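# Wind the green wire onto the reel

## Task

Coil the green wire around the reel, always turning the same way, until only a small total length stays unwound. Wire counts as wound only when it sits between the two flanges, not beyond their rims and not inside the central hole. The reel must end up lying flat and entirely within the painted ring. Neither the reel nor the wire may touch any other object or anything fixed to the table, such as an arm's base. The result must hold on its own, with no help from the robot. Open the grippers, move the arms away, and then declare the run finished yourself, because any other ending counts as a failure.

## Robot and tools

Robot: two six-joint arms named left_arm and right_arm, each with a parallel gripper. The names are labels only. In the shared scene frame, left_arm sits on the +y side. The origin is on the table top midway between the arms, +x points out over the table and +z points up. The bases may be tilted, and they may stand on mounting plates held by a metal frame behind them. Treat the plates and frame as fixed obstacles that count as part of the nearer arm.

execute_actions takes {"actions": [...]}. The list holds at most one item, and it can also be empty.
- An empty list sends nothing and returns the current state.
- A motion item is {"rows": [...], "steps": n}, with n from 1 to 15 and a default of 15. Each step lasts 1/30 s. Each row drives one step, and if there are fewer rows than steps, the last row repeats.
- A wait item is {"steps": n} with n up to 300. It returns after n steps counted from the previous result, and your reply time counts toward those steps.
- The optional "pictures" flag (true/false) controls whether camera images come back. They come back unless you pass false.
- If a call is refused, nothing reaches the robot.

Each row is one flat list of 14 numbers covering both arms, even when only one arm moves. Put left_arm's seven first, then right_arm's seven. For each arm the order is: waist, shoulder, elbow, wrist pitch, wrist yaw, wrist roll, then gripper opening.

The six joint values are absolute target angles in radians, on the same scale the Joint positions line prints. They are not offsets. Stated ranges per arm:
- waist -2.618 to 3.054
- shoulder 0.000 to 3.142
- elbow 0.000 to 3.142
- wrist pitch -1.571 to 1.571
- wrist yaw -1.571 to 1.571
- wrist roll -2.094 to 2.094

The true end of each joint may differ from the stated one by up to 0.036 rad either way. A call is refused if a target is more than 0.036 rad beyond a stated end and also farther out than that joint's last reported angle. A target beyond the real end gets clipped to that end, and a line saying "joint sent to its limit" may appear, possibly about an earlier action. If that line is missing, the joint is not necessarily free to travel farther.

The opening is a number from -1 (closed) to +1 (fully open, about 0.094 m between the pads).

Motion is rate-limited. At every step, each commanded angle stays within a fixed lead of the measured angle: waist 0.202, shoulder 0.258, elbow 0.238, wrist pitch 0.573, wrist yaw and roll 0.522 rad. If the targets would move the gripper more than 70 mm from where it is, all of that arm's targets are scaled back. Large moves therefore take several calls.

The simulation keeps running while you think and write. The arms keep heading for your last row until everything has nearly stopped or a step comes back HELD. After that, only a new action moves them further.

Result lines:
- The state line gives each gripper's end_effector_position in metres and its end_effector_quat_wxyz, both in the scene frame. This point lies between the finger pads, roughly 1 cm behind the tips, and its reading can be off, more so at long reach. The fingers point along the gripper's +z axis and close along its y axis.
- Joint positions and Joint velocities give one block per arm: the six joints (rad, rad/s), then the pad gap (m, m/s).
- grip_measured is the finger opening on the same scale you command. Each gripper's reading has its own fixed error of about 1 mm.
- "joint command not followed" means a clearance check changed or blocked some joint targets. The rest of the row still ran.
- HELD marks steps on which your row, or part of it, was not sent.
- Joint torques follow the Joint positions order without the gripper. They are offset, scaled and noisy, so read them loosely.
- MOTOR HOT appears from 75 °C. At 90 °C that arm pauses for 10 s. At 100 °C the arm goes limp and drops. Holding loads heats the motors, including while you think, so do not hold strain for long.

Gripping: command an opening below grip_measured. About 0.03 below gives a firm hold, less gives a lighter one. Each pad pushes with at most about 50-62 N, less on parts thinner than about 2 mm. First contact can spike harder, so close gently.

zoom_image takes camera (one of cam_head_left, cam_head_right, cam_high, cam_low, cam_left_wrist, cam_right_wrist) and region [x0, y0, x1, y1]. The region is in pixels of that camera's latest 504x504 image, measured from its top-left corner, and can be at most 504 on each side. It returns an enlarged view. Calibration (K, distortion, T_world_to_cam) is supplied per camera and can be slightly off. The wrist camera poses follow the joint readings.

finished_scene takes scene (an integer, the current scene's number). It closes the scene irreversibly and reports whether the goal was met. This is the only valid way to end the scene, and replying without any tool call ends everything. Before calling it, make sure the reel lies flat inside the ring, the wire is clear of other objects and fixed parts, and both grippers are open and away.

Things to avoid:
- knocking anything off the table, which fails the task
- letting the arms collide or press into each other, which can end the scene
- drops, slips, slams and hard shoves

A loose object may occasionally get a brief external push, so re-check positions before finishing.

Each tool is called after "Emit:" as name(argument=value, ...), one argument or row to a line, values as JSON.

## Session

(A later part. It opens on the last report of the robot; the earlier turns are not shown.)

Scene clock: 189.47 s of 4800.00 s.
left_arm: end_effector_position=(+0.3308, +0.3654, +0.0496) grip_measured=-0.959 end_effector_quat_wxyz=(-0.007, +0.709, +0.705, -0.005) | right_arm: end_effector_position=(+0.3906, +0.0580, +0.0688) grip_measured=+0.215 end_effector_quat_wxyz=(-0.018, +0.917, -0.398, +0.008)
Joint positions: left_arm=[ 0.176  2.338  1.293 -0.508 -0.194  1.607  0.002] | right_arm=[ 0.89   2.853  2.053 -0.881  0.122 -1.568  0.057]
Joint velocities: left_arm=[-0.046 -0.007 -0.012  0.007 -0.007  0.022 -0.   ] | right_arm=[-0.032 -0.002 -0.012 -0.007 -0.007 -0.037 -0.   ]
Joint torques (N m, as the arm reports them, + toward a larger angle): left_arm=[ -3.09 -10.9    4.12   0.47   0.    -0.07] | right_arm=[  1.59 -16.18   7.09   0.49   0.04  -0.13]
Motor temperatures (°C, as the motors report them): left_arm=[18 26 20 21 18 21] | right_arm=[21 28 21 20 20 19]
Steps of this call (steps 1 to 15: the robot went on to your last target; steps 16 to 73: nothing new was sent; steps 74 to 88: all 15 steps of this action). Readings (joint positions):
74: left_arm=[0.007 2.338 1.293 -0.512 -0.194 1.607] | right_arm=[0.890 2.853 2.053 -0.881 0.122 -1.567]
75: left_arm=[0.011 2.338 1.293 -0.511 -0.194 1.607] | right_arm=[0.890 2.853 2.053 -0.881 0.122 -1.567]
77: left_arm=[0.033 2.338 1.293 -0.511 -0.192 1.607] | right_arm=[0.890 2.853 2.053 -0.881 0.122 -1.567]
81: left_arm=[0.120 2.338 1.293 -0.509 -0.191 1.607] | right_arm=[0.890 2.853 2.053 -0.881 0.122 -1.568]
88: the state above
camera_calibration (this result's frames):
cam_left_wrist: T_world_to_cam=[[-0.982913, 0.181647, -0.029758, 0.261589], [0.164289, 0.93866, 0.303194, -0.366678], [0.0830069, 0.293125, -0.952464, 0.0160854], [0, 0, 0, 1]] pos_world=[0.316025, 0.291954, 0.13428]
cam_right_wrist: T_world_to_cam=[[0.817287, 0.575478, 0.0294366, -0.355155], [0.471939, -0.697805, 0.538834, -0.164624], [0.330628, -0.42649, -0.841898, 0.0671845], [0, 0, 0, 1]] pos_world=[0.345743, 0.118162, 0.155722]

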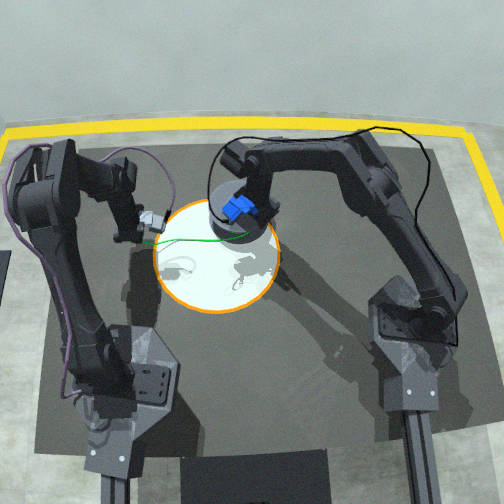

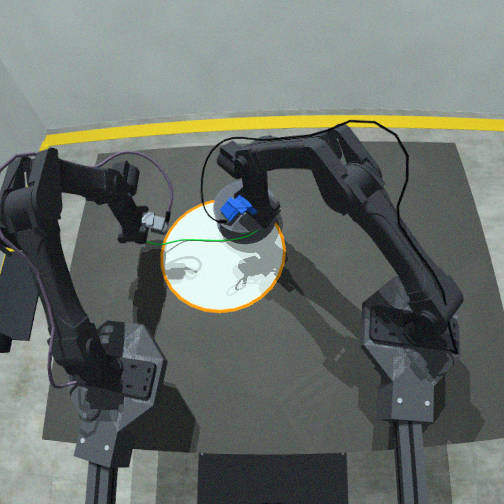

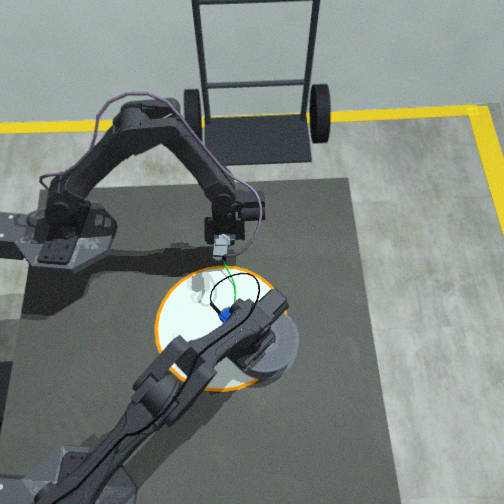

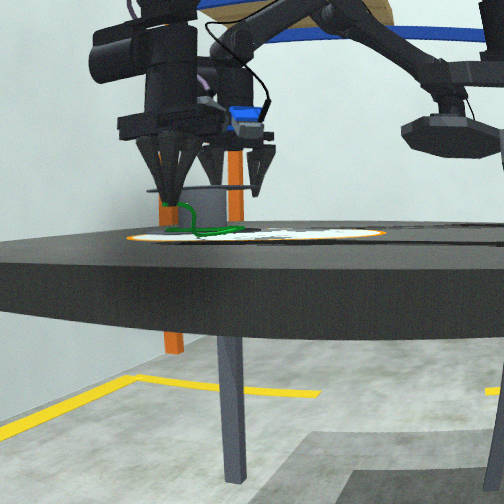

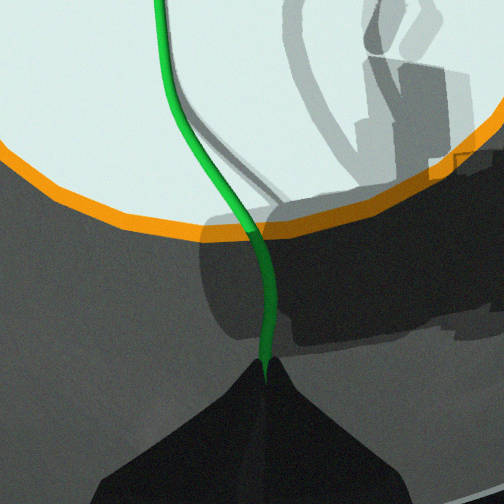

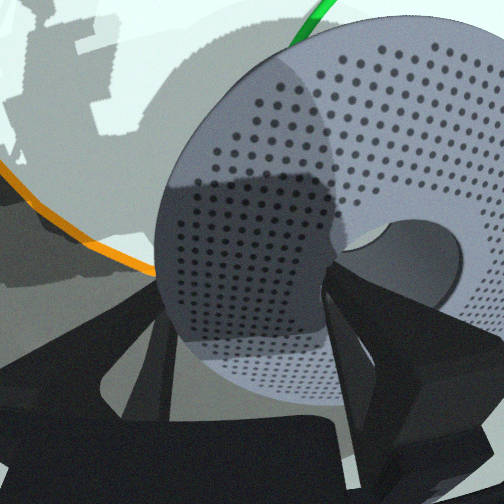

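Emit:
execute_actions(
  actions=[
    {"rows":[[0.17,2.36,1.29,-0.47,-0.19,1.6,-0.98,0.89,2.85,2.082,-0.88,0.13,-1.57,1],[0.17,2.38,1.29,-0.45,-0.19,1.6,-0.98,0.89,2.85,2.082,-0.88,0.13,-1.57,1],[0.17,2.4,1.29,-0.43,-0.19,1.6,-0.98,0.89,2.83,2.082,-0.9,0.13,-1.57,1],[0.17,2.42,1.29,-0.4,-0.19,1.6,-0.98,0.89,2.8,2.082,-0.93,0.13,-1.57,1],[0.17,2.435,1.29,-0.38,-0.19,1.6,-0.98,0.89,2.775,2.082,-0.95,0.13,-1.57,1]],"steps":15},
  ],
  pictures=false,
)

Emit:
execute_actions(
  actions=[
    {"rows":[[0.17,2.435,1.29,-0.38,-0.19,1.6,-0.3,0.89,2.775,2.082,-0.95,0.13,1.59,1],[0.17,2.435,1.29,-0.38,-0.19,1.6,-0.3,0.89,2.775,2.082,-0.95,0.13,1.59,1],[0.17,2.435,1.29,-0.38,-0.19,1.6,-0.3,0.89,2.775,2.082,-0.95,0.13,1.59,1],[0.17,2.4,1.29,-0.42,-0.19,1.6,-0.3,0.89,2.775,2.082,-0.95,0.13,1.59,1],[0.17,2.37,1.29,-0.45,-0.19,1.6,-0.3,0.89,2.775,2.082,-0.95,0.13,1.59,1]],"steps":13},
  ],
  pictures=false,
)

Emit:
execute_actions(
  actions=[
    {"rows":[[0.17,2.37,1.29,-0.45,-0.19,-1.54,-0.3,0.89,2.775,2.082,-0.95,0.13,1.59,1]],"steps":15},
  ],
  pictures=false,
)

Emit:
execute_actions(
  actions=[
    {"steps":10},
  ],
  pictures=false,
)

Emit:
execute_actions(
  actions=[
    {"rows":[[0.17,2.37,1.29,-0.45,-0.19,-1.54,-0.3,0.89,2.8,2.082,-0.91,0.13,1.59,1],[0.17,2.37,1.29,-0.45,-0.19,-1.54,-0.3,0.89,2.82,2.082,-0.89,0.13,1.59,1],[0.17,2.37,1.29,-0.45,-0.19,-1.54,-0.3,0.89,2.84,2.082,-0.875,0.13,1.59,1],[0.17,2.37,1.29,-0.45,-0.19,-1.54,-0.3,0.89,2.85,2.082,-0.865,0.13,1.59,1]],"steps":15},
  ],
  pictures=false,
)

Emit:
execute_actions(
  actions=[
    {"rows":[[0.17,2.4,1.29,-0.42,-0.19,-1.54,-0.3,0.89,2.85,2.082,-0.875,0.125,1.59,0.5],[0.17,2.42,1.29,-0.4,-0.19,-1.54,-0.3,0.89,2.85,2.082,-0.875,0.125,1.59,0.3],[0.17,2.435,1.29,-0.38,-0.19,-1.54,-0.3,0.89,2.85,2.082,-0.875,0.125,1.59,0.19]],"steps":15},
  ],
)

Scene clock: 207.33 s of 4800.00 s.
left_arm: end_effector_position=(+0.3298, +0.3572, +0.0129) grip_measured=-0.959 end_effector_quat_wxyz=(-0.006, +0.710, +0.704, -0.003) | right_arm: end_effector_position=(+0.3969, +0.0583, +0.0994) grip_measured=+1.000 end_effector_quat_wxyz=(-0.030, +0.916, -0.399, +0.014)
Joint positions: left_arm=[ 0.173  2.443  1.293 -0.398 -0.195  1.607  0.002] | right_arm=[ 0.89   2.788  2.053 -0.919  0.124 -1.568  0.094]
Joint velocities: left_arm=[-0.032 -0.012 -0.022  0.081 -0.022  0.066 -0.001] | right_arm=[-0.002 -0.017  0.017  0.007 -0.022  0.037  0.   ]
Joint torques (N m, as the arm reports them, + toward a larger angle): left_arm=[-2.2  -9.46  3.58  0.45  0.01 -0.06] | right_arm=[  1.73 -16.76   7.27   0.2    0.09  -0.04]
Motor temperatures (°C, as the motors report them): left_arm=[18 27 20 21 18 21] | right_arm=[21 28 21 20 20 19]
Steps of this call (steps 1 to 15: the robot went on to your last target; steps 16 to 90: nothing new was sent; then 14.37 s passed at rest; steps 91 to 105: all 15 steps of this action). Readings (joint positions):
91: left_arm=[0.173 2.339 1.293 -0.505 -0.194 1.607] | right_arm=[0.890 2.853 2.053 -0.881 0.122 -1.568]
92: left_arm=[0.173 2.344 1.293 -0.497 -0.194 1.607] | right_arm=[0.890 2.853 2.053 -0.881 0.122 -1.568]
94: left_arm=[0.173 2.366 1.293 -0.470 -0.194 1.607] | right_arm=[0.890 2.852 2.053 -0.883 0.123 -1.568]
98: left_arm=[0.173 2.433 1.293 -0.422 -0.194 1.607] | right_arm=[0.890 2.822 2.053 -0.914 0.124 -1.568]
105: the state above

Scene clock: 207.77 s of 4800.00 s.
left_arm: end_effector_position=(+0.3421, +0.3619, +0.0354) grip_measured=-0.301 end_effector_quat_wxyz=(+0.009, +0.707, +0.707, +0.013) | right_arm: end_effector_position=(+0.3950, +0.0565, +0.0992) grip_measured=+1.000 end_effector_quat_wxyz=(+0.028, -0.513, +0.858, +0.005)
Joint positions: left_arm=[ 0.173  2.379  1.293 -0.42  -0.195  1.607  0.033] | right_arm=[ 0.89   2.788  2.053 -0.929  0.124 -0.323  0.094]
Joint velocities: left_arm=[-0.007 -0.002 -0.012 -0.051 -0.051  0.007 -0.001] | right_arm=[-0.007 -0.022 -0.007 -0.066  0.007  2.806  0.   ]
Joint torques (N m, as the arm reports them, + toward a larger angle): left_arm=[-2.2  -9.45  3.81  0.09  0.03 -0.03] | right_arm=[  1.62 -16.99   7.19   0.29   0.08  -0.03]
Motor temperatures (°C, as the motors report them): left_arm=[18 27 20 21 18 21] | right_arm=[21 28 21 20 20 19]
Steps of this call (steps 1 to 13: all 13 steps of this action). Readings (joint positions):
1: left_arm=[0.173 2.443 1.293 -0.396 -0.195 1.607] | right_arm=[0.890 2.788 2.053 -0.922 0.124 -1.495]
2: left_arm=[0.173 2.443 1.293 -0.396 -0.195 1.607] | right_arm=[0.890 2.788 2.053 -0.925 0.124 -1.396]
4: left_arm=[0.173 2.441 1.293 -0.395 -0.195 1.607] | right_arm=[0.890 2.788 2.053 -0.926 0.124 -1.201]
8: left_arm=[0.173 2.403 1.293 -0.419 -0.195 1.607] | right_arm=[0.890 2.788 2.053 -0.928 0.124 -0.811]
13: the state above

Scene clock: 208.27 s of 4800.00 s.
left_arm: end_effector_position=(+0.3390, +0.3617, +0.0354) grip_measured=-0.301 end_effector_quat_wxyz=(+0.009, +0.062, +0.998, +0.003) | right_arm: end_effector_position=(+0.3948, +0.0564, +0.0992) grip_measured=+1.000 end_effector_quat_wxyz=(+0.017, +0.192, +0.981, +0.022)
Joint positions: left_arm=[ 0.173  2.379  1.293 -0.432 -0.195  0.158  0.033] | right_arm=[ 0.89   2.788  2.053 -0.93   0.124  1.14   0.094]
Joint velocities: left_arm=[-0.012 -0.007 -0.007  0.066 -0.007 -2.777  0.   ] | right_arm=[ 0.002  0.012  0.002 -0.007  0.022  2.747  0.   ]
Joint torques (N m, as the arm reports them, + toward a larger angle): left_arm=[-2.24 -9.44  3.93  0.17  0.05  0.02] | right_arm=[  1.44 -16.96   7.17   0.31   0.05  -0.03]
Motor temperatures (°C, as the motors report them): left_arm=[18 27 20 20 18 21] | right_arm=[21 28 21 20 20 19]
Steps of this call (steps 1 to 15: all 15 steps of this action). Readings (joint positions):
1: left_arm=[0.173 2.379 1.293 -0.423 -0.195 1.533] | right_arm=[0.890 2.788 2.053 -0.929 0.124 -0.226]
2: left_arm=[0.173 2.379 1.293 -0.426 -0.195 1.433] | right_arm=[0.890 2.788 2.053 -0.930 0.124 -0.128]
4: left_arm=[0.173 2.379 1.293 -0.427 -0.195 1.237] | right_arm=[0.890 2.788 2.053 -0.930 0.124 0.067]
8: left_arm=[0.173 2.379 1.293 -0.429 -0.195 0.844] | right_arm=[0.890 2.788 2.053 -0.930 0.124 0.457]
15: the state above

Scene clock: 208.60 s of 4800.00 s.
left_arm: end_effector_position=(+0.3387, +0.3617, +0.0353) grip_measured=-0.301 end_effector_quat_wxyz=(+0.009, -0.415, +0.910, -0.001) | right_arm: end_effector_position=(+0.3948, +0.0564, +0.0992) grip_measured=+1.000 end_effector_quat_wxyz=(+0.013, +0.380, +0.925, +0.025)
Joint positions: left_arm=[ 0.173  2.379  1.293 -0.433 -0.195 -0.823  0.033] | right_arm=[ 0.89   2.788  2.053 -0.93   0.124  1.533  0.094]
Joint velocities: left_arm=[-0.017 -0.007 -0.007 -0.037 -0.051 -2.85  -0.002] | right_arm=[ 0.007  0.002 -0.012  0.066 -0.007  0.3    0.   ]
Joint torques (N m, as the arm reports them, + toward a larger angle): left_arm=[-2.43 -9.54  4.12  0.26  0.05 -0.01] | right_arm=[  1.62 -16.99   7.23   0.28   0.07   0.03]
Motor temperatures (°C, as the motors report them): left_arm=[18 27 20 20 18 21] | right_arm=[21 28 21 20 20 19]
Steps of this call (steps 1 to 10: the robot went on to your last target). Readings (joint positions):
1: left_arm=[0.173 2.379 1.293 -0.432 -0.195 0.060] | right_arm=[0.890 2.788 2.053 -0.930 0.124 1.227]
2: left_arm=[0.173 2.379 1.293 -0.433 -0.195 -0.038] | right_arm=[0.890 2.788 2.053 -0.930 0.124 1.298]
4: left_arm=[0.173 2.379 1.293 -0.433 -0.195 -0.235] | right_arm=[0.890 2.788 2.053 -0.930 0.124 1.400]
8: left_arm=[0.173 2.379 1.293 -0.433 -0.195 -0.627] | right_arm=[0.890 2.788 2.053 -0.930 0.124 1.507]
10: the state above

Scene clock: 209.10 s of 4800.00 s.
left_arm: end_effector_position=(+0.3387, +0.3615, +0.0353) grip_measured=-0.301 end_effector_quat_wxyz=(-0.007, +0.695, -0.719, +0.004) | right_arm: end_effector_position=(+0.3908, +0.0576, +0.0690) grip_measured=+1.000 end_effector_quat_wxyz=(+0.009, +0.400, +0.916, +0.018)
Joint positions: left_arm=[ 0.173  2.379  1.293 -0.433 -0.193 -1.505  0.033] | right_arm=[ 0.89   2.853  2.053 -0.881  0.124  1.578  0.094]
Joint velocities: left_arm=[ 0.017 -0.002  0.007  0.081  0.007 -0.227  0.   ] | right_arm=[ 0.002  0.002  0.007  0.007 -0.022 -0.051  0.   ]
Joint torques (N m, as the arm reports them, + toward a larger angle): left_arm=[-2.34 -9.48  4.03  0.23 -0.01 -0.05] | right_arm=[  1.57 -16.18   6.95   0.45   0.09   0.07]
Motor temperatures (°C, as the motors report them): left_arm=[18 27 20 20 18 21] | right_arm=[21 28 21 20 20 19]
Steps of this call (steps 1 to 15: all 15 steps of this action). Readings (joint positions):
1: left_arm=[0.173 2.379 1.293 -0.433 -0.195 -0.922] | right_arm=[0.890 2.788 2.053 -0.930 0.124 1.542]
2: left_arm=[0.173 2.379 1.293 -0.433 -0.195 -1.020] | right_arm=[0.890 2.790 2.053 -0.927 0.124 1.550]
4: left_arm=[0.173 2.379 1.293 -0.433 -0.194 -1.201] | right_arm=[0.890 2.800 2.053 -0.910 0.124 1.561]
8: left_arm=[0.173 2.379 1.293 -0.433 -0.194 -1.398] | right_arm=[0.890 2.836 2.053 -0.888 0.124 1.572]
15: the state above

Scene clock: 209.60 s of 4800.00 s.
left_arm: end_effector_position=(+0.3307, +0.3568, +0.0134) grip_measured=-0.301 end_effector_quat_wxyz=(+0.002, +0.703, -0.711, -0.004) | right_arm: end_effector_position=(+0.3909, +0.0578, +0.0690) grip_measured=+0.214 end_effector_quat_wxyz=(+0.009, +0.400, +0.916, +0.018)
Joint positions: left_arm=[ 0.173  2.442  1.293 -0.396 -0.192 -1.532  0.033] | right_arm=[ 0.89   2.853  2.053 -0.88   0.124  1.579  0.057]
Joint velocities: left_arm=[-0.002  0.002 -0.007  0.037  0.066 -0.007  0.001] | right_arm=[-0.002  0.007 -0.012 -0.037 -0.007 -0.081 -0.   ]
Joint torques (N m, as the arm reports them, + toward a larger angle): left_arm=[-2.37 -9.47  3.83  0.55  0.   -0.03] | right_arm=[  1.58 -16.17   7.08   0.49   0.04   0.07]
Motor temperatures (°C, as the motors report them): left_arm=[18 27 20 20 18 21] | right_arm=[21 28 21 20 20 19]
Steps of this call (steps 1 to 15: all 15 steps of this action). Readings (joint positions):
1: left_arm=[0.173 2.381 1.293 -0.433 -0.193 -1.511] | right_arm=[0.890 2.853 2.053 -0.881 0.124 1.578]
2: left_arm=[0.173 2.384 1.293 -0.430 -0.193 -1.515] | right_arm=[0.890 2.853 2.053 -0.881 0.124 1.578]
4: left_arm=[0.173 2.403 1.293 -0.412 -0.193 -1.521] | right_arm=[0.890 2.853 2.053 -0.881 0.124 1.579]
8: left_arm=[0.173 2.438 1.293 -0.404 -0.193 -1.528] | right_arm=[0.890 2.853 2.053 -0.880 0.124 1.579]
15: the state above
camera_calibration (this result's frames):
cam_left_wrist: T_world_to_cam=[[0.980962, -0.186045, -0.0556799, -0.255947], [-0.161051, -0.939582, 0.302074, 0.430132], [-0.108515, -0.287356, -0.951657, 0.254561], [0, 0, 0, 1]] pos_world=[0.347972, 0.429676, 0.0980725]
cam_right_wrist: T_world_to_cam=[[-0.820091, -0.569934, -0.0512493, 0.356505], [-0.500974, 0.6718, 0.545628, 0.135694], [-0.276542, 0.473139, -0.836459, 0.252134], [0, 0, 0, 1]] pos_world=[0.430072, -0.00726951, 0.155132]

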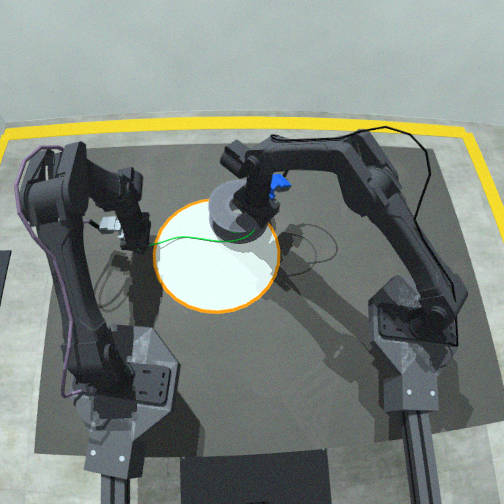

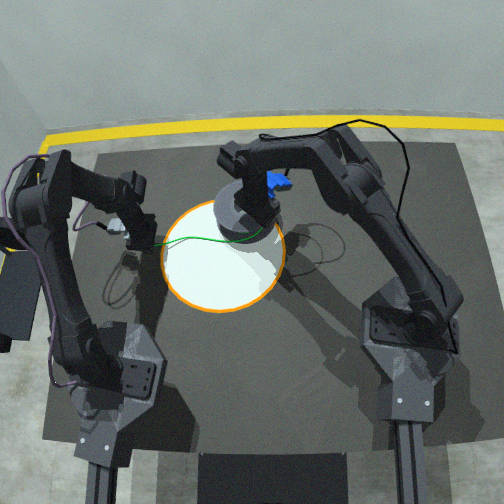

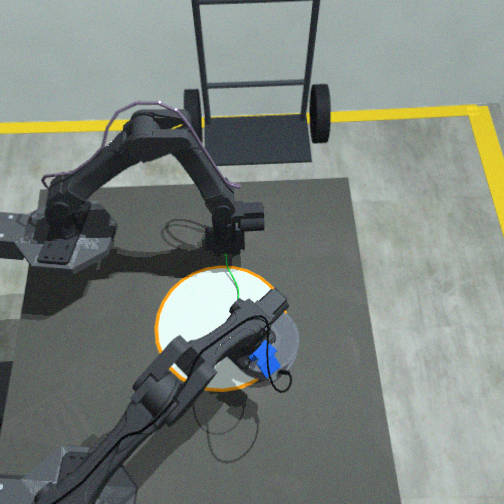

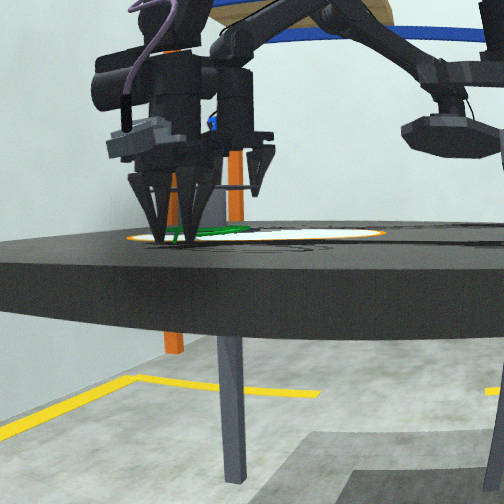

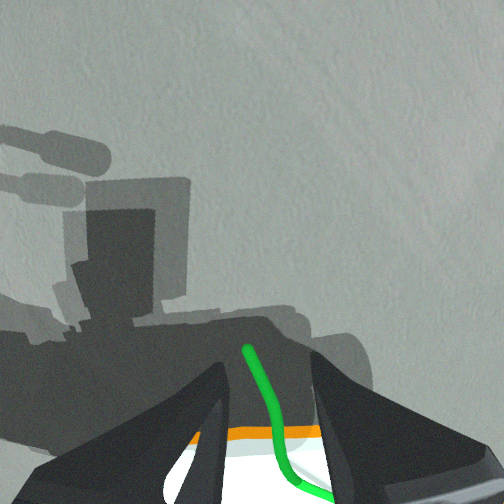

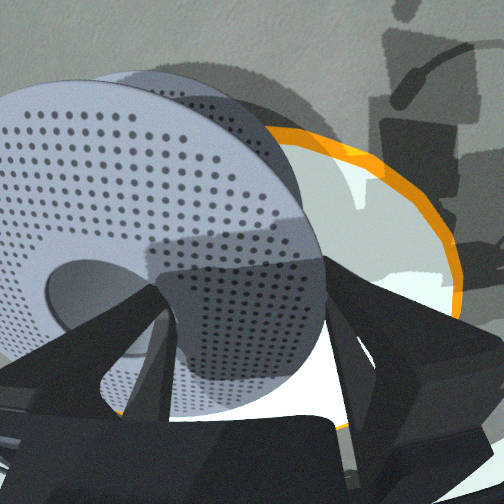

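Emit:
execute_actions(
  actions=[
    {"rows":[[0.17,2.46,1.29,-0.38,-0.19,-1.54,-0.3,0.89,2.85,2.082,-0.875,0.125,1.59,0.19],[0.17,2.46,1.29,-0.38,-0.19,-1.54,-0.3,0.89,2.85,2.082,-0.875,0.125,1.59,0.19],[0.17,2.46,1.29,-0.38,-0.19,-1.54,-0.3,0.89,2.85,2.082,-0.875,0.125,1.59,0.19],[0.17,2.46,1.29,-0.38,-0.19,-1.54,-0.3,0.89,2.85,2.082,-0.875,0.125,1.59,0.19],[0.17,2.46,1.29,-0.38,-0.19,-1.54,-0.3,0.89,2.85,2.082,-0.875,0.125,1.59,0.19],[0.17,2.46,1.29,-0.38,-0.19,-1.54,-0.6,0.89,2.85,2.082,-0.875,0.125,1.59,0.19],[0.17,2.46,1.29,-0.38,-0.19,-1.54,-0.8,0.89,2.85,2.082,-0.875,0.125,1.59,0.19],[0.17,2.46,1.29,-0.38,-0.19,-1.54,-0.98,0.89,2.85,2.082,-0.875,0.125,1.59,0.19]],"steps":13},
  ],
  pictures=false,
)

Emit:
execute_actions(
  actions=[
    {"rows":[[0.17,2.41,1.29,-0.42,-0.19,-1.54,-0.98,0.89,2.85,2.082,-0.875,0.125,1.59,0.19],[0.17,2.38,1.29,-0.46,-0.19,-1.54,-0.98,0.89,2.85,2.082,-0.875,0.125,1.59,0.19],[0.17,2.35,1.29,-0.5,-0.19,-1.54,-0.98,0.89,2.85,2.082,-0.875,0.125,1.59,0.19]],"steps":12},
  ],
  pictures=false,
)

Scene clock: 214.00 s of 4800.00 s.
left_arm: end_effector_position=(+0.3323, +0.3565, +0.0123) grip_measured=-0.951 end_effector_quat_wxyz=(+0.000, +0.704, -0.710, -0.001) | right_arm: end_effector_position=(+0.3909, +0.0578, +0.0690) grip_measured=+0.214 end_effector_quat_wxyz=(+0.009, +0.400, +0.916, +0.018)
Joint positions: left_arm=[ 0.173  2.445  1.293 -0.386 -0.191 -1.533  0.002] | right_arm=[ 0.89   2.853  2.053 -0.88   0.124  1.579  0.057]
Joint velocities: left_arm=[-0.017  0.012 -0.017 -0.051  0.007 -0.066  0.   ] | right_arm=[ 0.007 -0.002 -0.007 -0.022  0.007  0.051  0.   ]
Joint torques (N m, as the arm reports them, + toward a larger angle): left_arm=[-2.34 -8.14  3.7   0.47 -0.03 -0.08] | right_arm=[  1.6  -16.21   7.1    0.5    0.03   0.07]
Motor temperatures (°C, as the motors report them): left_arm=[18 27 20 21 18 21] | right_arm=[21 28 21 20 20 19]
Steps of this call (steps 1 to 15: the robot went on to your last target; steps 16 to 90: nothing new was sent; then 0.97 s passed at rest; steps 91 to 103: all 13 steps of this action). Readings (joint positions):
91: left_arm=[0.173 2.443 1.293 -0.393 -0.192 -1.533] | right_arm=[0.890 2.853 2.053 -0.880 0.124 1.579]
92: left_arm=[0.173 2.444 1.293 -0.391 -0.192 -1.533] | right_arm=[0.890 2.853 2.053 -0.880 0.124 1.579]
94: left_arm=[0.173 2.445 1.293 -0.390 -0.192 -1.533] | right_arm=[0.890 2.853 2.053 -0.880 0.124 1.579]
98: left_arm=[0.173 2.445 1.293 -0.386 -0.191 -1.533] | right_arm=[0.890 2.853 2.053 -0.880 0.124 1.579]
103: the state above

Scene clock: 214.40 s of 4800.00 s.
left_arm: end_effector_position=(+0.3364, +0.3624, +0.0435) grip_measured=-0.951 end_effector_quat_wxyz=(-0.002, +0.705, -0.710, +0.002) | right_arm: end_effector_position=(+0.3909, +0.0578, +0.0690) grip_measured=+0.214 end_effector_quat_wxyz=(+0.009, +0.400, +0.916, +0.018)
Joint positions: left_arm=[ 0.173  2.356  1.293 -0.467 -0.19  -1.533  0.002] | right_arm=[ 0.89   2.853  2.053 -0.88   0.124  1.579  0.057]
Joint velocities: left_arm=[ 0.007  0.012  0.002 -0.095 -0.066  0.037 -0.   ] | right_arm=[-0.007  0.002  0.007 -0.066 -0.022 -0.051 -0.001]
Joint torques (N m, as the arm reports them, + toward a larger angle): left_arm=[-2.4  -9.28  4.12  0.27  0.03 -0.07] | right_arm=[  1.57 -16.15   7.07   0.5    0.02   0.08]
Motor temperatures (°C, as the motors report them): left_arm=[18 27 20 21 18 21] | right_arm=[21 28 21 20 20 19]
Steps of this call (steps 1 to 12: all 12 steps of this action). Readings (joint positions):
1: left_arm=[0.173 2.443 1.293 -0.388 -0.191 -1.533] | right_arm=[0.890 2.853 2.053 -0.880 0.124 1.579]
2: left_arm=[0.173 2.439 1.293 -0.395 -0.191 -1.533] | right_arm=[0.890 2.853 2.053 -0.880 0.124 1.579]
4: left_arm=[0.173 2.414 1.293 -0.430 -0.190 -1.533] | right_arm=[0.890 2.853 2.053 -0.880 0.124 1.579]
8: left_arm=[0.173 2.362 1.293 -0.457 -0.190 -1.533] | right_arm=[0.890 2.853 2.053 -0.880 0.124 1.579]
12: the state above

Emit:
execute_actions(
  actions=[
    {"rows":[[0.17,2.35,1.29,-0.5,-0.19,-1.54,-0.98,0.89,2.85,2.082,-0.875,0.125,0,0.19],[0.17,2.35,1.29,-0.5,-0.19,-1.54,-0.98,0.89,2.85,2.082,-0.875,0.125,0,0.19],[0.17,2.35,1.29,-0.5,-0.16,-1.54,-0.98,0.89,2.85,2.082,-0.875,0.125,0,0.19],[0.17,2.35,1.29,-0.5,-0.13,-1.5,-0.98,0.89,2.85,2.082,-0.875,0.125,0,0.19],[0.17,2.35,1.29,-0.5,-0.1,-1.5,-0.98,0.89,2.85,2.082,-0.875,0.125,0,0.19],[0.17,2.35,1.29,-0.5,-0.07,-1.45,-0.98,0.89,2.85,2.082,-0.875,0.125,0,0.19],[0.17,2.35,1.29,-0.5,-0.04,-1.45,-0.98,0.89,2.85,2.082,-0.875,0.125,0,0.19],[0.17,2.35,1.29,-0.5,-0.01,-1.4,-0.98,0.89,2.85,2.082,-0.875,0.125,0,0.19],[0.17,2.35,1.29,-0.5,0.02,-1.4,-0.98,0.89,2.85,2.082,-0.875,0.125,0,0.19],[0.17,2.35,1.29,-0.5,0.05,-1.35,-0.98,0.89,2.85,2.082,-0.875,0.125,0,0.19],[0.17,2.35,1.29,-0.5,0.08,-1.35,-0.98,0.89,2.85,2.082,-0.875,0.125,0,0.19],[0.17,2.35,1.29,-0.5,0.1,-1.35,-0.98,0.89,2.85,2.082,-0.875,0.125,0,0.19]],"steps":15},
  ],
  pictures=false,
)

Emit:
execute_actions(
  actions=[
    {"steps":18},
  ],
)

Scene clock: 219.30 s of 4800.00 s.
left_arm: end_effector_position=(+0.3342, +0.3211, +0.0483) grip_measured=-0.951 end_effector_quat_wxyz=(+0.076, +0.646, -0.754, +0.088) | right_arm: end_effector_position=(+0.3913, +0.0582, +0.0690) grip_measured=+0.213 end_effector_quat_wxyz=(+0.019, -0.256, +0.966, +0.010)
Joint positions: left_arm=[ 0.173  2.356  1.293 -0.481  0.043 -1.388  0.002] | right_arm=[ 0.89   2.853  2.053 -0.878  0.122  0.236  0.057]
Joint velocities: left_arm=[ 0.002  0.012 -0.007  0.007  0.344  0.198  0.   ] | right_arm=[-0.007  0.002 -0.017  0.007  0.022 -1.487  0.002]
Joint torques (N m, as the arm reports them, + toward a larger angle): left_arm=[-2.52 -9.16  4.07  0.16  0.11  0.12] | right_arm=[  1.73 -16.25   7.07   0.48   0.06  -0.12]
Motor temperatures (°C, as the motors report them): left_arm=[18 27 20 20 18 21] | right_arm=[21 28 21 20 20 19]
Steps of this call (steps 1 to 30: the robot went on to your last target; steps 31 to 100: nothing new was sent; then 1.07 s passed at rest; steps 101 to 115: all 15 steps of this action). Readings (joint positions):
101: left_arm=[0.173 2.356 1.293 -0.480 -0.190 -1.533] | right_arm=[0.890 2.853 2.053 -0.880 0.127 1.509]
102: left_arm=[0.173 2.356 1.293 -0.480 -0.190 -1.533] | right_arm=[0.890 2.853 2.053 -0.880 0.126 1.411]
104: left_arm=[0.173 2.356 1.293 -0.480 -0.178 -1.530] | right_arm=[0.890 2.853 2.053 -0.879 0.126 1.218]
108: left_arm=[0.173 2.356 1.293 -0.480 -0.108 -1.486] | right_arm=[0.890 2.853 2.053 -0.878 0.124 0.832]
115: the state above

Scene clock: 219.90 s of 4800.00 s.
left_arm: end_effector_position=(+0.3343, +0.3126, +0.0506) grip_measured=-0.951 end_effector_quat_wxyz=(+0.090, +0.633, -0.761, +0.108) | right_arm: end_effector_position=(+0.3912, +0.0583, +0.0690) grip_measured=+0.213 end_effector_quat_wxyz=(+0.020, -0.358, +0.933, +0.008)
Joint positions: left_arm=[ 0.173  2.356  1.293 -0.482  0.092 -1.358  0.002] | right_arm=[ 0.89   2.853  2.053 -0.878  0.121  0.022  0.057]
Joint velocities: left_arm=[ 0.012 -0.002 -0.002 -0.007 -0.066 -0.037  0.002] | right_arm=[-0.007 -0.007 -0.007 -0.007  0.037 -0.125 -0.001]
Joint torques (N m, as the arm reports them, + toward a larger angle): left_arm=[-2.5  -9.09  3.95  0.15  0.23  0.09] | right_arm=[  1.67 -16.18   7.07   0.48   0.06  -0.19]
Motor temperatures (°C, as the motors report them): left_arm=[18 27 20 20 18 21] | right_arm=[21 28 21 20 20 19]
Steps of this call (steps 1 to 18: the robot went on to your last target). Readings (joint positions):
1: left_arm=[0.173 2.356 1.293 -0.481 0.054 -1.381] | right_arm=[0.890 2.853 2.053 -0.878 0.122 0.192]
2: left_arm=[0.173 2.356 1.293 -0.481 0.062 -1.377] | right_arm=[0.890 2.853 2.053 -0.878 0.122 0.157]
4: left_arm=[0.173 2.356 1.293 -0.481 0.074 -1.370] | right_arm=[0.890 2.853 2.053 -0.878 0.122 0.106]
8: left_arm=[0.173 2.356 1.293 -0.482 0.086 -1.363] | right_arm=[0.890 2.853 2.053 -0.878 0.121 0.054]
18: the state above
camera_calibration (this result's frames):
cam_left_wrist: T_world_to_cam=[[0.934951, -0.350799, 0.0529822, -0.204219], [-0.322219, -0.777134, 0.54059, 0.369005], [-0.148464, -0.522497, -0.839616, 0.358827], [0, 0, 0, 1]] pos_world=[0.363109, 0.402612, 0.112616]
cam_right_wrist: T_world_to_cam=[[0.559469, -0.828656, -0.0179926, -0.169869], [-0.709151, -0.489797, 0.507153, 0.287346], [-0.429068, -0.270977, -0.861668, 0.356759], [0, 0, 0, 1]] pos_world=[0.451882, 0.0966514, 0.158623]

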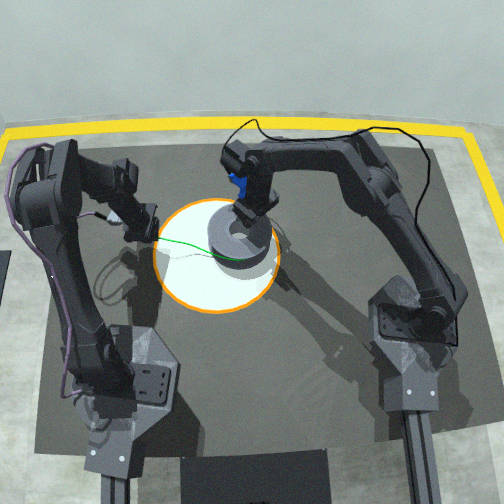

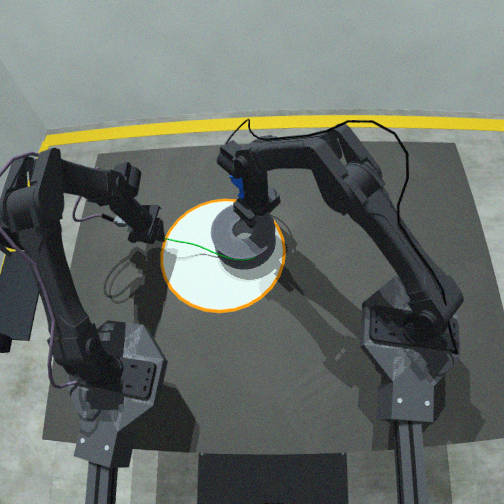

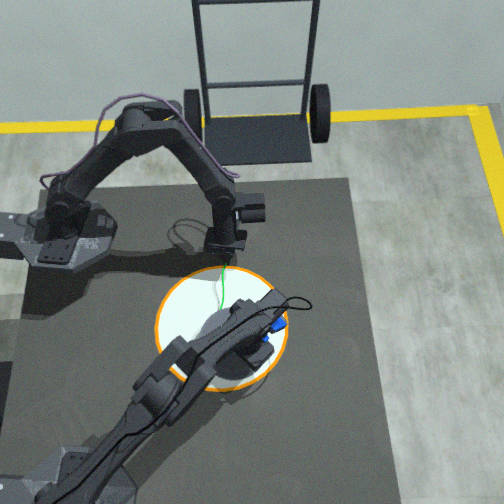

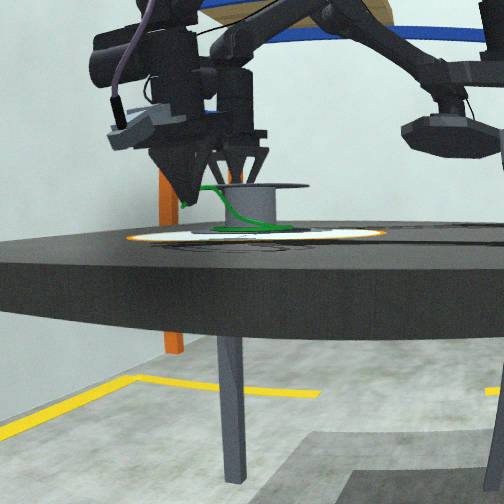

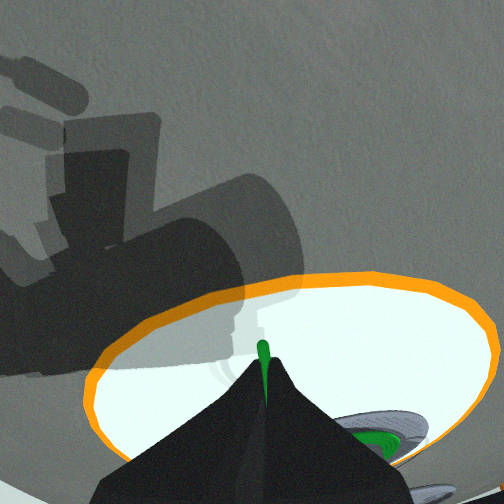

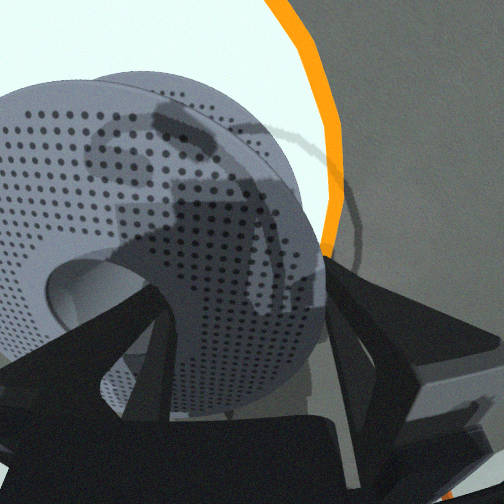

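Emit:
execute_actions(
  actions=[
    {"rows":[[0.15,2.37,1.26,-0.45,0.1,-1.37,-0.98,0.89,2.85,2.082,-0.875,0.125,-0.05,0.19],[0.13,2.375,1.245,-0.43,0.1,-1.39,-0.98,0.89,2.85,2.082,-0.875,0.125,-0.15,0.19],[0.11,2.38,1.23,-0.41,0.1,-1.41,-0.98,0.89,2.85,2.082,-0.875,0.125,-0.25,0.19],[0.09,2.385,1.215,-0.39,0.1,-1.43,-0.98,0.89,2.85,2.082,-0.875,0.125,-0.35,0.19],[0.07,2.39,1.2,-0.37,0.1,-1.45,-0.98,0.89,2.85,2.082,-0.875,0.125,-0.45,0.19],[0.05,2.39,1.185,-0.35,0.1,-1.47,-0.98,0.89,2.85,2.082,-0.875,0.125,-0.55,0.19],[0.03,2.395,1.17,-0.33,0.1,-1.49,-0.98,0.89,2.85,2.082,-0.875,0.125,-0.65,0.19],[0.01,2.395,1.155,-0.31,0.1,-1.51,-0.98,0.89,2.85,2.082,-0.875,0.125,-0.75,0.19],[-0.01,2.4,1.14,-0.3,0.1,-1.53,-0.98,0.89,2.85,2.082,-0.875,0.125,-0.82,0.19],[-0.02,2.4,1.13,-0.29,0.1,-1.55,-0.98,0.89,2.85,2.082,-0.875,0.125,-0.82,0.19]],"steps":15},
  ],
  pictures=false,
)

Emit:
execute_actions(
  actions=[
    {"steps":15},
  ],
)

Scene clock: 231.67 s of 4800.00 s.
left_arm: end_effector_position=(+0.2793, +0.2355, +0.0261) grip_measured=-0.951 end_effector_quat_wxyz=(+0.118, +0.614, -0.775, +0.088) | right_arm: end_effector_position=(+0.3908, +0.0588, +0.0690) grip_measured=+0.213 end_effector_quat_wxyz=(-0.022, +0.670, -0.742, -0.002)
Joint positions: left_arm=[-0.03   2.406  1.14  -0.334  0.101 -1.519  0.002] | right_arm=[ 0.89   2.853  2.053 -0.878  0.117 -0.714  0.057]
Joint velocities: left_arm=[ 0.051 -0.012 -0.002  0.095  0.037 -0.212  0.001] | right_arm=[-0.012 -0.012 -0.017 -0.037 -0.007 -0.564  0.   ]
Joint torques (N m, as the arm reports them, + toward a larger angle): left_arm=[-1.49 -8.57  2.39  0.71  0.1  -0.08] | right_arm=[  1.68 -16.18   7.1    0.45   0.12  -0.22]
Motor temperatures (°C, as the motors report them): left_arm=[18 27 20 20 18 21] | right_arm=[21 28 21 20 20 19]
Steps of this call (steps 1 to 15: the robot went on to your last target; steps 16 to 90: nothing new was sent; then 8.27 s passed at rest; steps 91 to 105: all 15 steps of this action). Readings (joint positions):
91: left_arm=[0.172 2.356 1.290 -0.478 0.093 -1.359] | right_arm=[0.890 2.853 2.053 -0.878 0.121 0.011]
92: left_arm=[0.170 2.356 1.285 -0.470 0.093 -1.362] | right_arm=[0.890 2.853 2.053 -0.878 0.121 -0.012]
94: left_arm=[0.153 2.360 1.263 -0.445 0.093 -1.379] | right_arm=[0.890 2.853 2.053 -0.878 0.120 -0.101]
98: left_arm=[0.069 2.382 1.202 -0.385 0.093 -1.435] | right_arm=[0.890 2.853 2.053 -0.878 0.119 -0.386]
105: the state above

Scene clock: 232.17 s of 4800.00 s.
left_arm: end_effector_position=(+0.2869, +0.2358, +0.0257) grip_measured=-0.951 end_effector_quat_wxyz=(+0.109, +0.626, -0.766, +0.098) | right_arm: end_effector_position=(+0.3907, +0.0588, +0.0690) grip_measured=+0.213 end_effector_quat_wxyz=(-0.022, +0.700, -0.714, -0.002)
Joint positions: left_arm=[-0.025  2.406  1.14  -0.304  0.101 -1.542  0.002] | right_arm=[ 0.89   2.853  2.053 -0.878  0.117 -0.796  0.057]
Joint velocities: left_arm=[-0.002 -0.012  0.007 -0.007 -0.022 -0.037  0.001] | right_arm=[ 0.002  0.002  0.012 -0.037 -0.051 -0.007 -0.001]
Joint torques (N m, as the arm reports them, + toward a larger angle): left_arm=[-1.67 -8.81  2.56  0.58  0.1  -0.06] | right_arm=[  1.67 -16.21   7.09   0.48   0.11  -0.26]
Motor temperatures (°C, as the motors report them): left_arm=[18 27 20 20 18 21] | right_arm=[21 28 21 20 20 19]
Steps of this call (steps 1 to 15: the robot went on to your last target). Readings (joint positions):
1: left_arm=[-0.028 2.406 1.140 -0.329 0.101 -1.524] | right_arm=[0.890 2.853 2.053 -0.878 0.117 -0.732]
2: left_arm=[-0.026 2.406 1.140 -0.322 0.101 -1.528] | right_arm=[0.890 2.853 2.053 -0.878 0.117 -0.745]
4: left_arm=[-0.025 2.406 1.140 -0.315 0.101 -1.533] | right_arm=[0.890 2.853 2.053 -0.878 0.117 -0.765]
8: left_arm=[-0.025 2.406 1.140 -0.308 0.101 -1.539] | right_arm=[0.890 2.853 2.053 -0.878 0.117 -0.785]
15: the state above
camera_calibration (this result's frames):
cam_left_wrist: T_world_to_cam=[[0.9281, -0.371888, 0.0181704, -0.177733], [-0.317566, -0.765167, 0.560064, 0.302871], [-0.194378, -0.525565, -0.82825, 0.304356], [0, 0, 0, 1]] pos_world=[0.320296, 0.325609, 0.0856857]
cam_right_wrist: T_world_to_cam=[[0.987153, -0.159302, 0.0123363, -0.377781], [-0.143083, -0.846999, 0.511977, 0.0867556], [-0.0711102, -0.507164, -0.858911, 0.230532], [0, 0, 0, 1]] pos_world=[0.401734, 0.130218, 0.15825]

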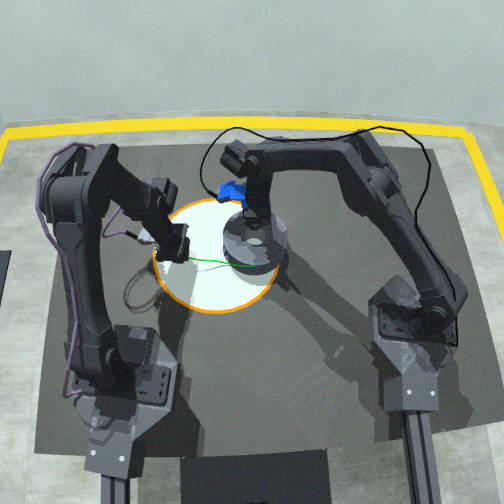

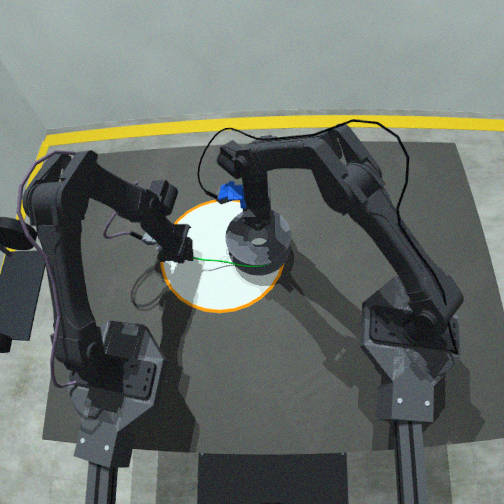

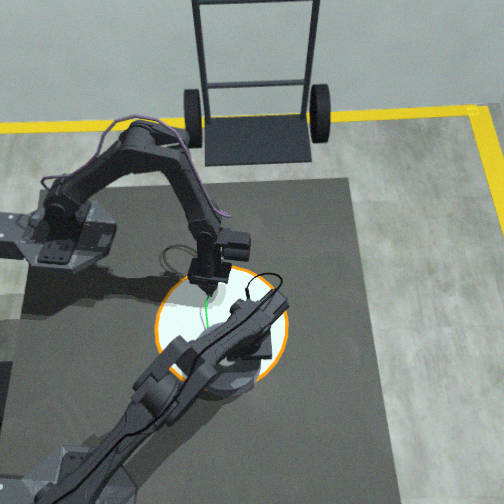

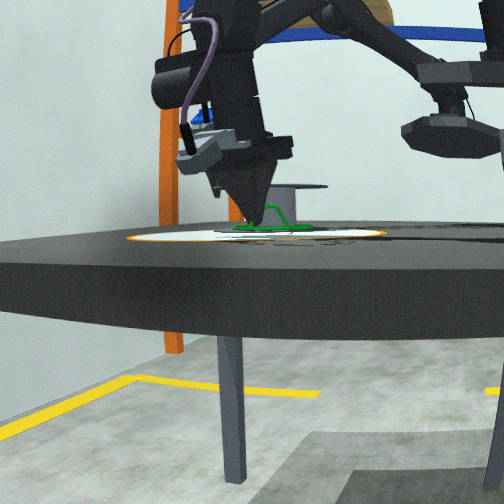

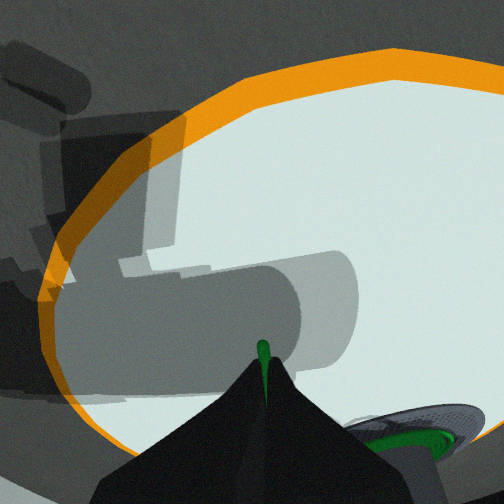

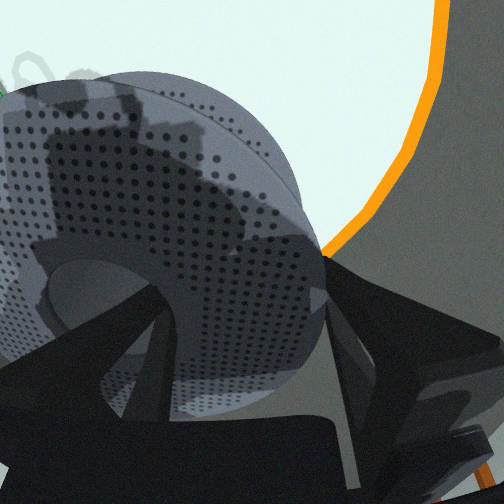

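Emit:
execute_actions(
  actions=[],
)

Scene clock: 237.20 s of 4800.00 s.
left_arm: end_effector_position=(+0.2871, +0.2358, +0.0257) grip_measured=-0.951 end_effector_quat_wxyz=(+0.109, +0.626, -0.766, +0.098) | right_arm: end_effector_position=(+0.3907, +0.0588, +0.0690) grip_measured=+0.213 end_effector_quat_wxyz=(-0.022, +0.701, -0.713, -0.002)
Joint positions: left_arm=[-0.025  2.406  1.14  -0.304  0.101 -1.543  0.002] | right_arm=[ 0.89   2.853  2.053 -0.878  0.117 -0.798  0.057]
Joint velocities: left_arm=[-0.002 -0.002 -0.017  0.051  0.007  0.037 -0.   ] | right_arm=[-0.002 -0.002  0.002 -0.066 -0.051  0.007 -0.   ]
Joint torques (N m, as the arm reports them, + toward a larger angle): left_arm=[-1.64 -8.8   2.81  0.61  0.12 -0.08] | right_arm=[  1.64 -16.17   7.08   0.48   0.1   -0.22]
Motor temperatures (°C, as the motors report them): left_arm=[18 27 20 20 18 21] | right_arm=[21 29 21 20 20 19]
Steps of this call (steps 1 to 15: the robot went on to your last target; steps 16 to 90: nothing new was sent; then 2.03 s passed at rest). Readings (joint positions):
1: left_arm=[-0.025 2.406 1.140 -0.304 0.101 -1.542] | right_arm=[0.890 2.853 2.053 -0.878 0.117 -0.796]
2: left_arm=[-0.025 2.406 1.140 -0.304 0.101 -1.542] | right_arm=[0.890 2.853 2.053 -0.878 0.117 -0.797]
4: left_arm=[-0.025 2.406 1.140 -0.304 0.101 -1.543] | right_arm=[0.890 2.853 2.053 -0.878 0.117 -0.797]
8: left_arm=[-0.025 2.406 1.140 -0.304 0.101 -1.543] | right_arm=[0.890 2.853 2.053 -0.878 0.117 -0.798]
90: the state above
All arms were judged still, so your last target was given up. Only a new action makes them travel on or press farther. Fingers that are still opening or closing keep moving.
camera_calibration (this result's frames):
cam_left_wrist: T_world_to_cam=[[0.928553, -0.370734, 0.0185792, -0.178331], [-0.316846, -0.765518, 0.559992, 0.302783], [-0.193386, -0.525869, -0.828289, 0.304164], [0, 0, 0, 1]] pos_world=[0.320346, 0.325623, 0.0856931]
cam_right_wrist: T_world_to_cam=[[0.987573, -0.156667, 0.0124347, -0.378107], [-0.140868, -0.847339, 0.512028, 0.0859064], [-0.0696816, -0.507417, -0.858879, 0.229987], [0, 0, 0, 1]] pos_world=[0.401536, 0.130254, 0.158246]

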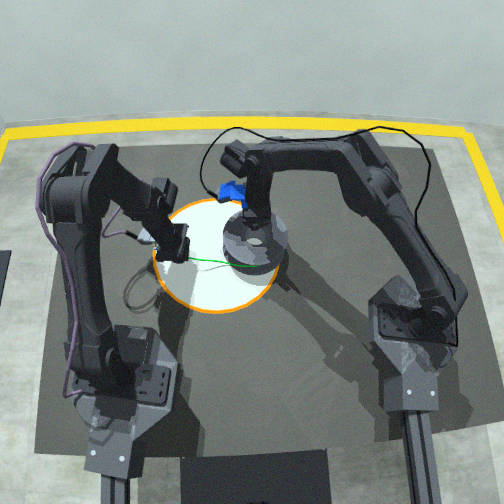

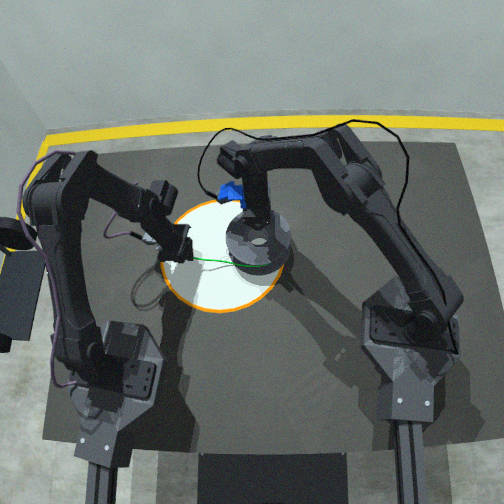

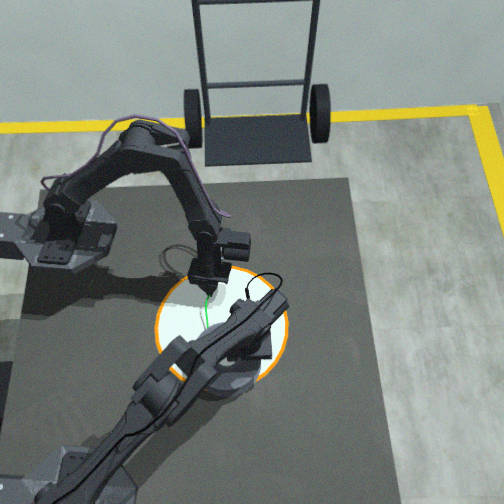

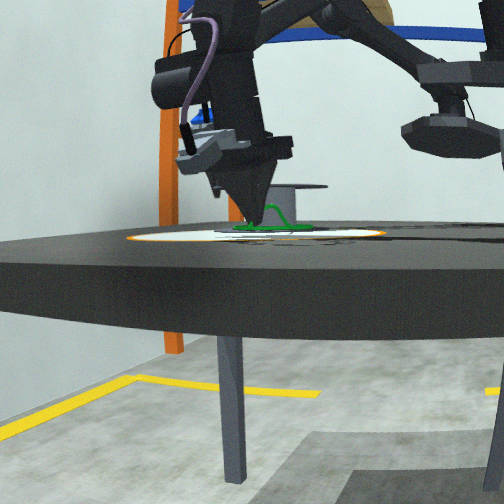

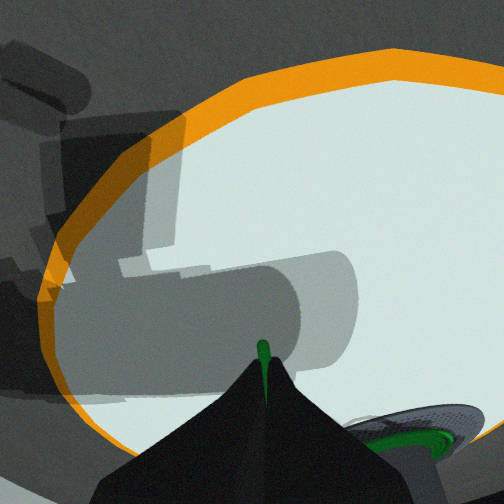

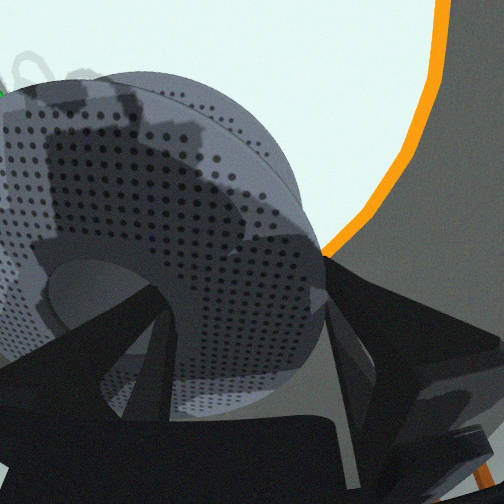

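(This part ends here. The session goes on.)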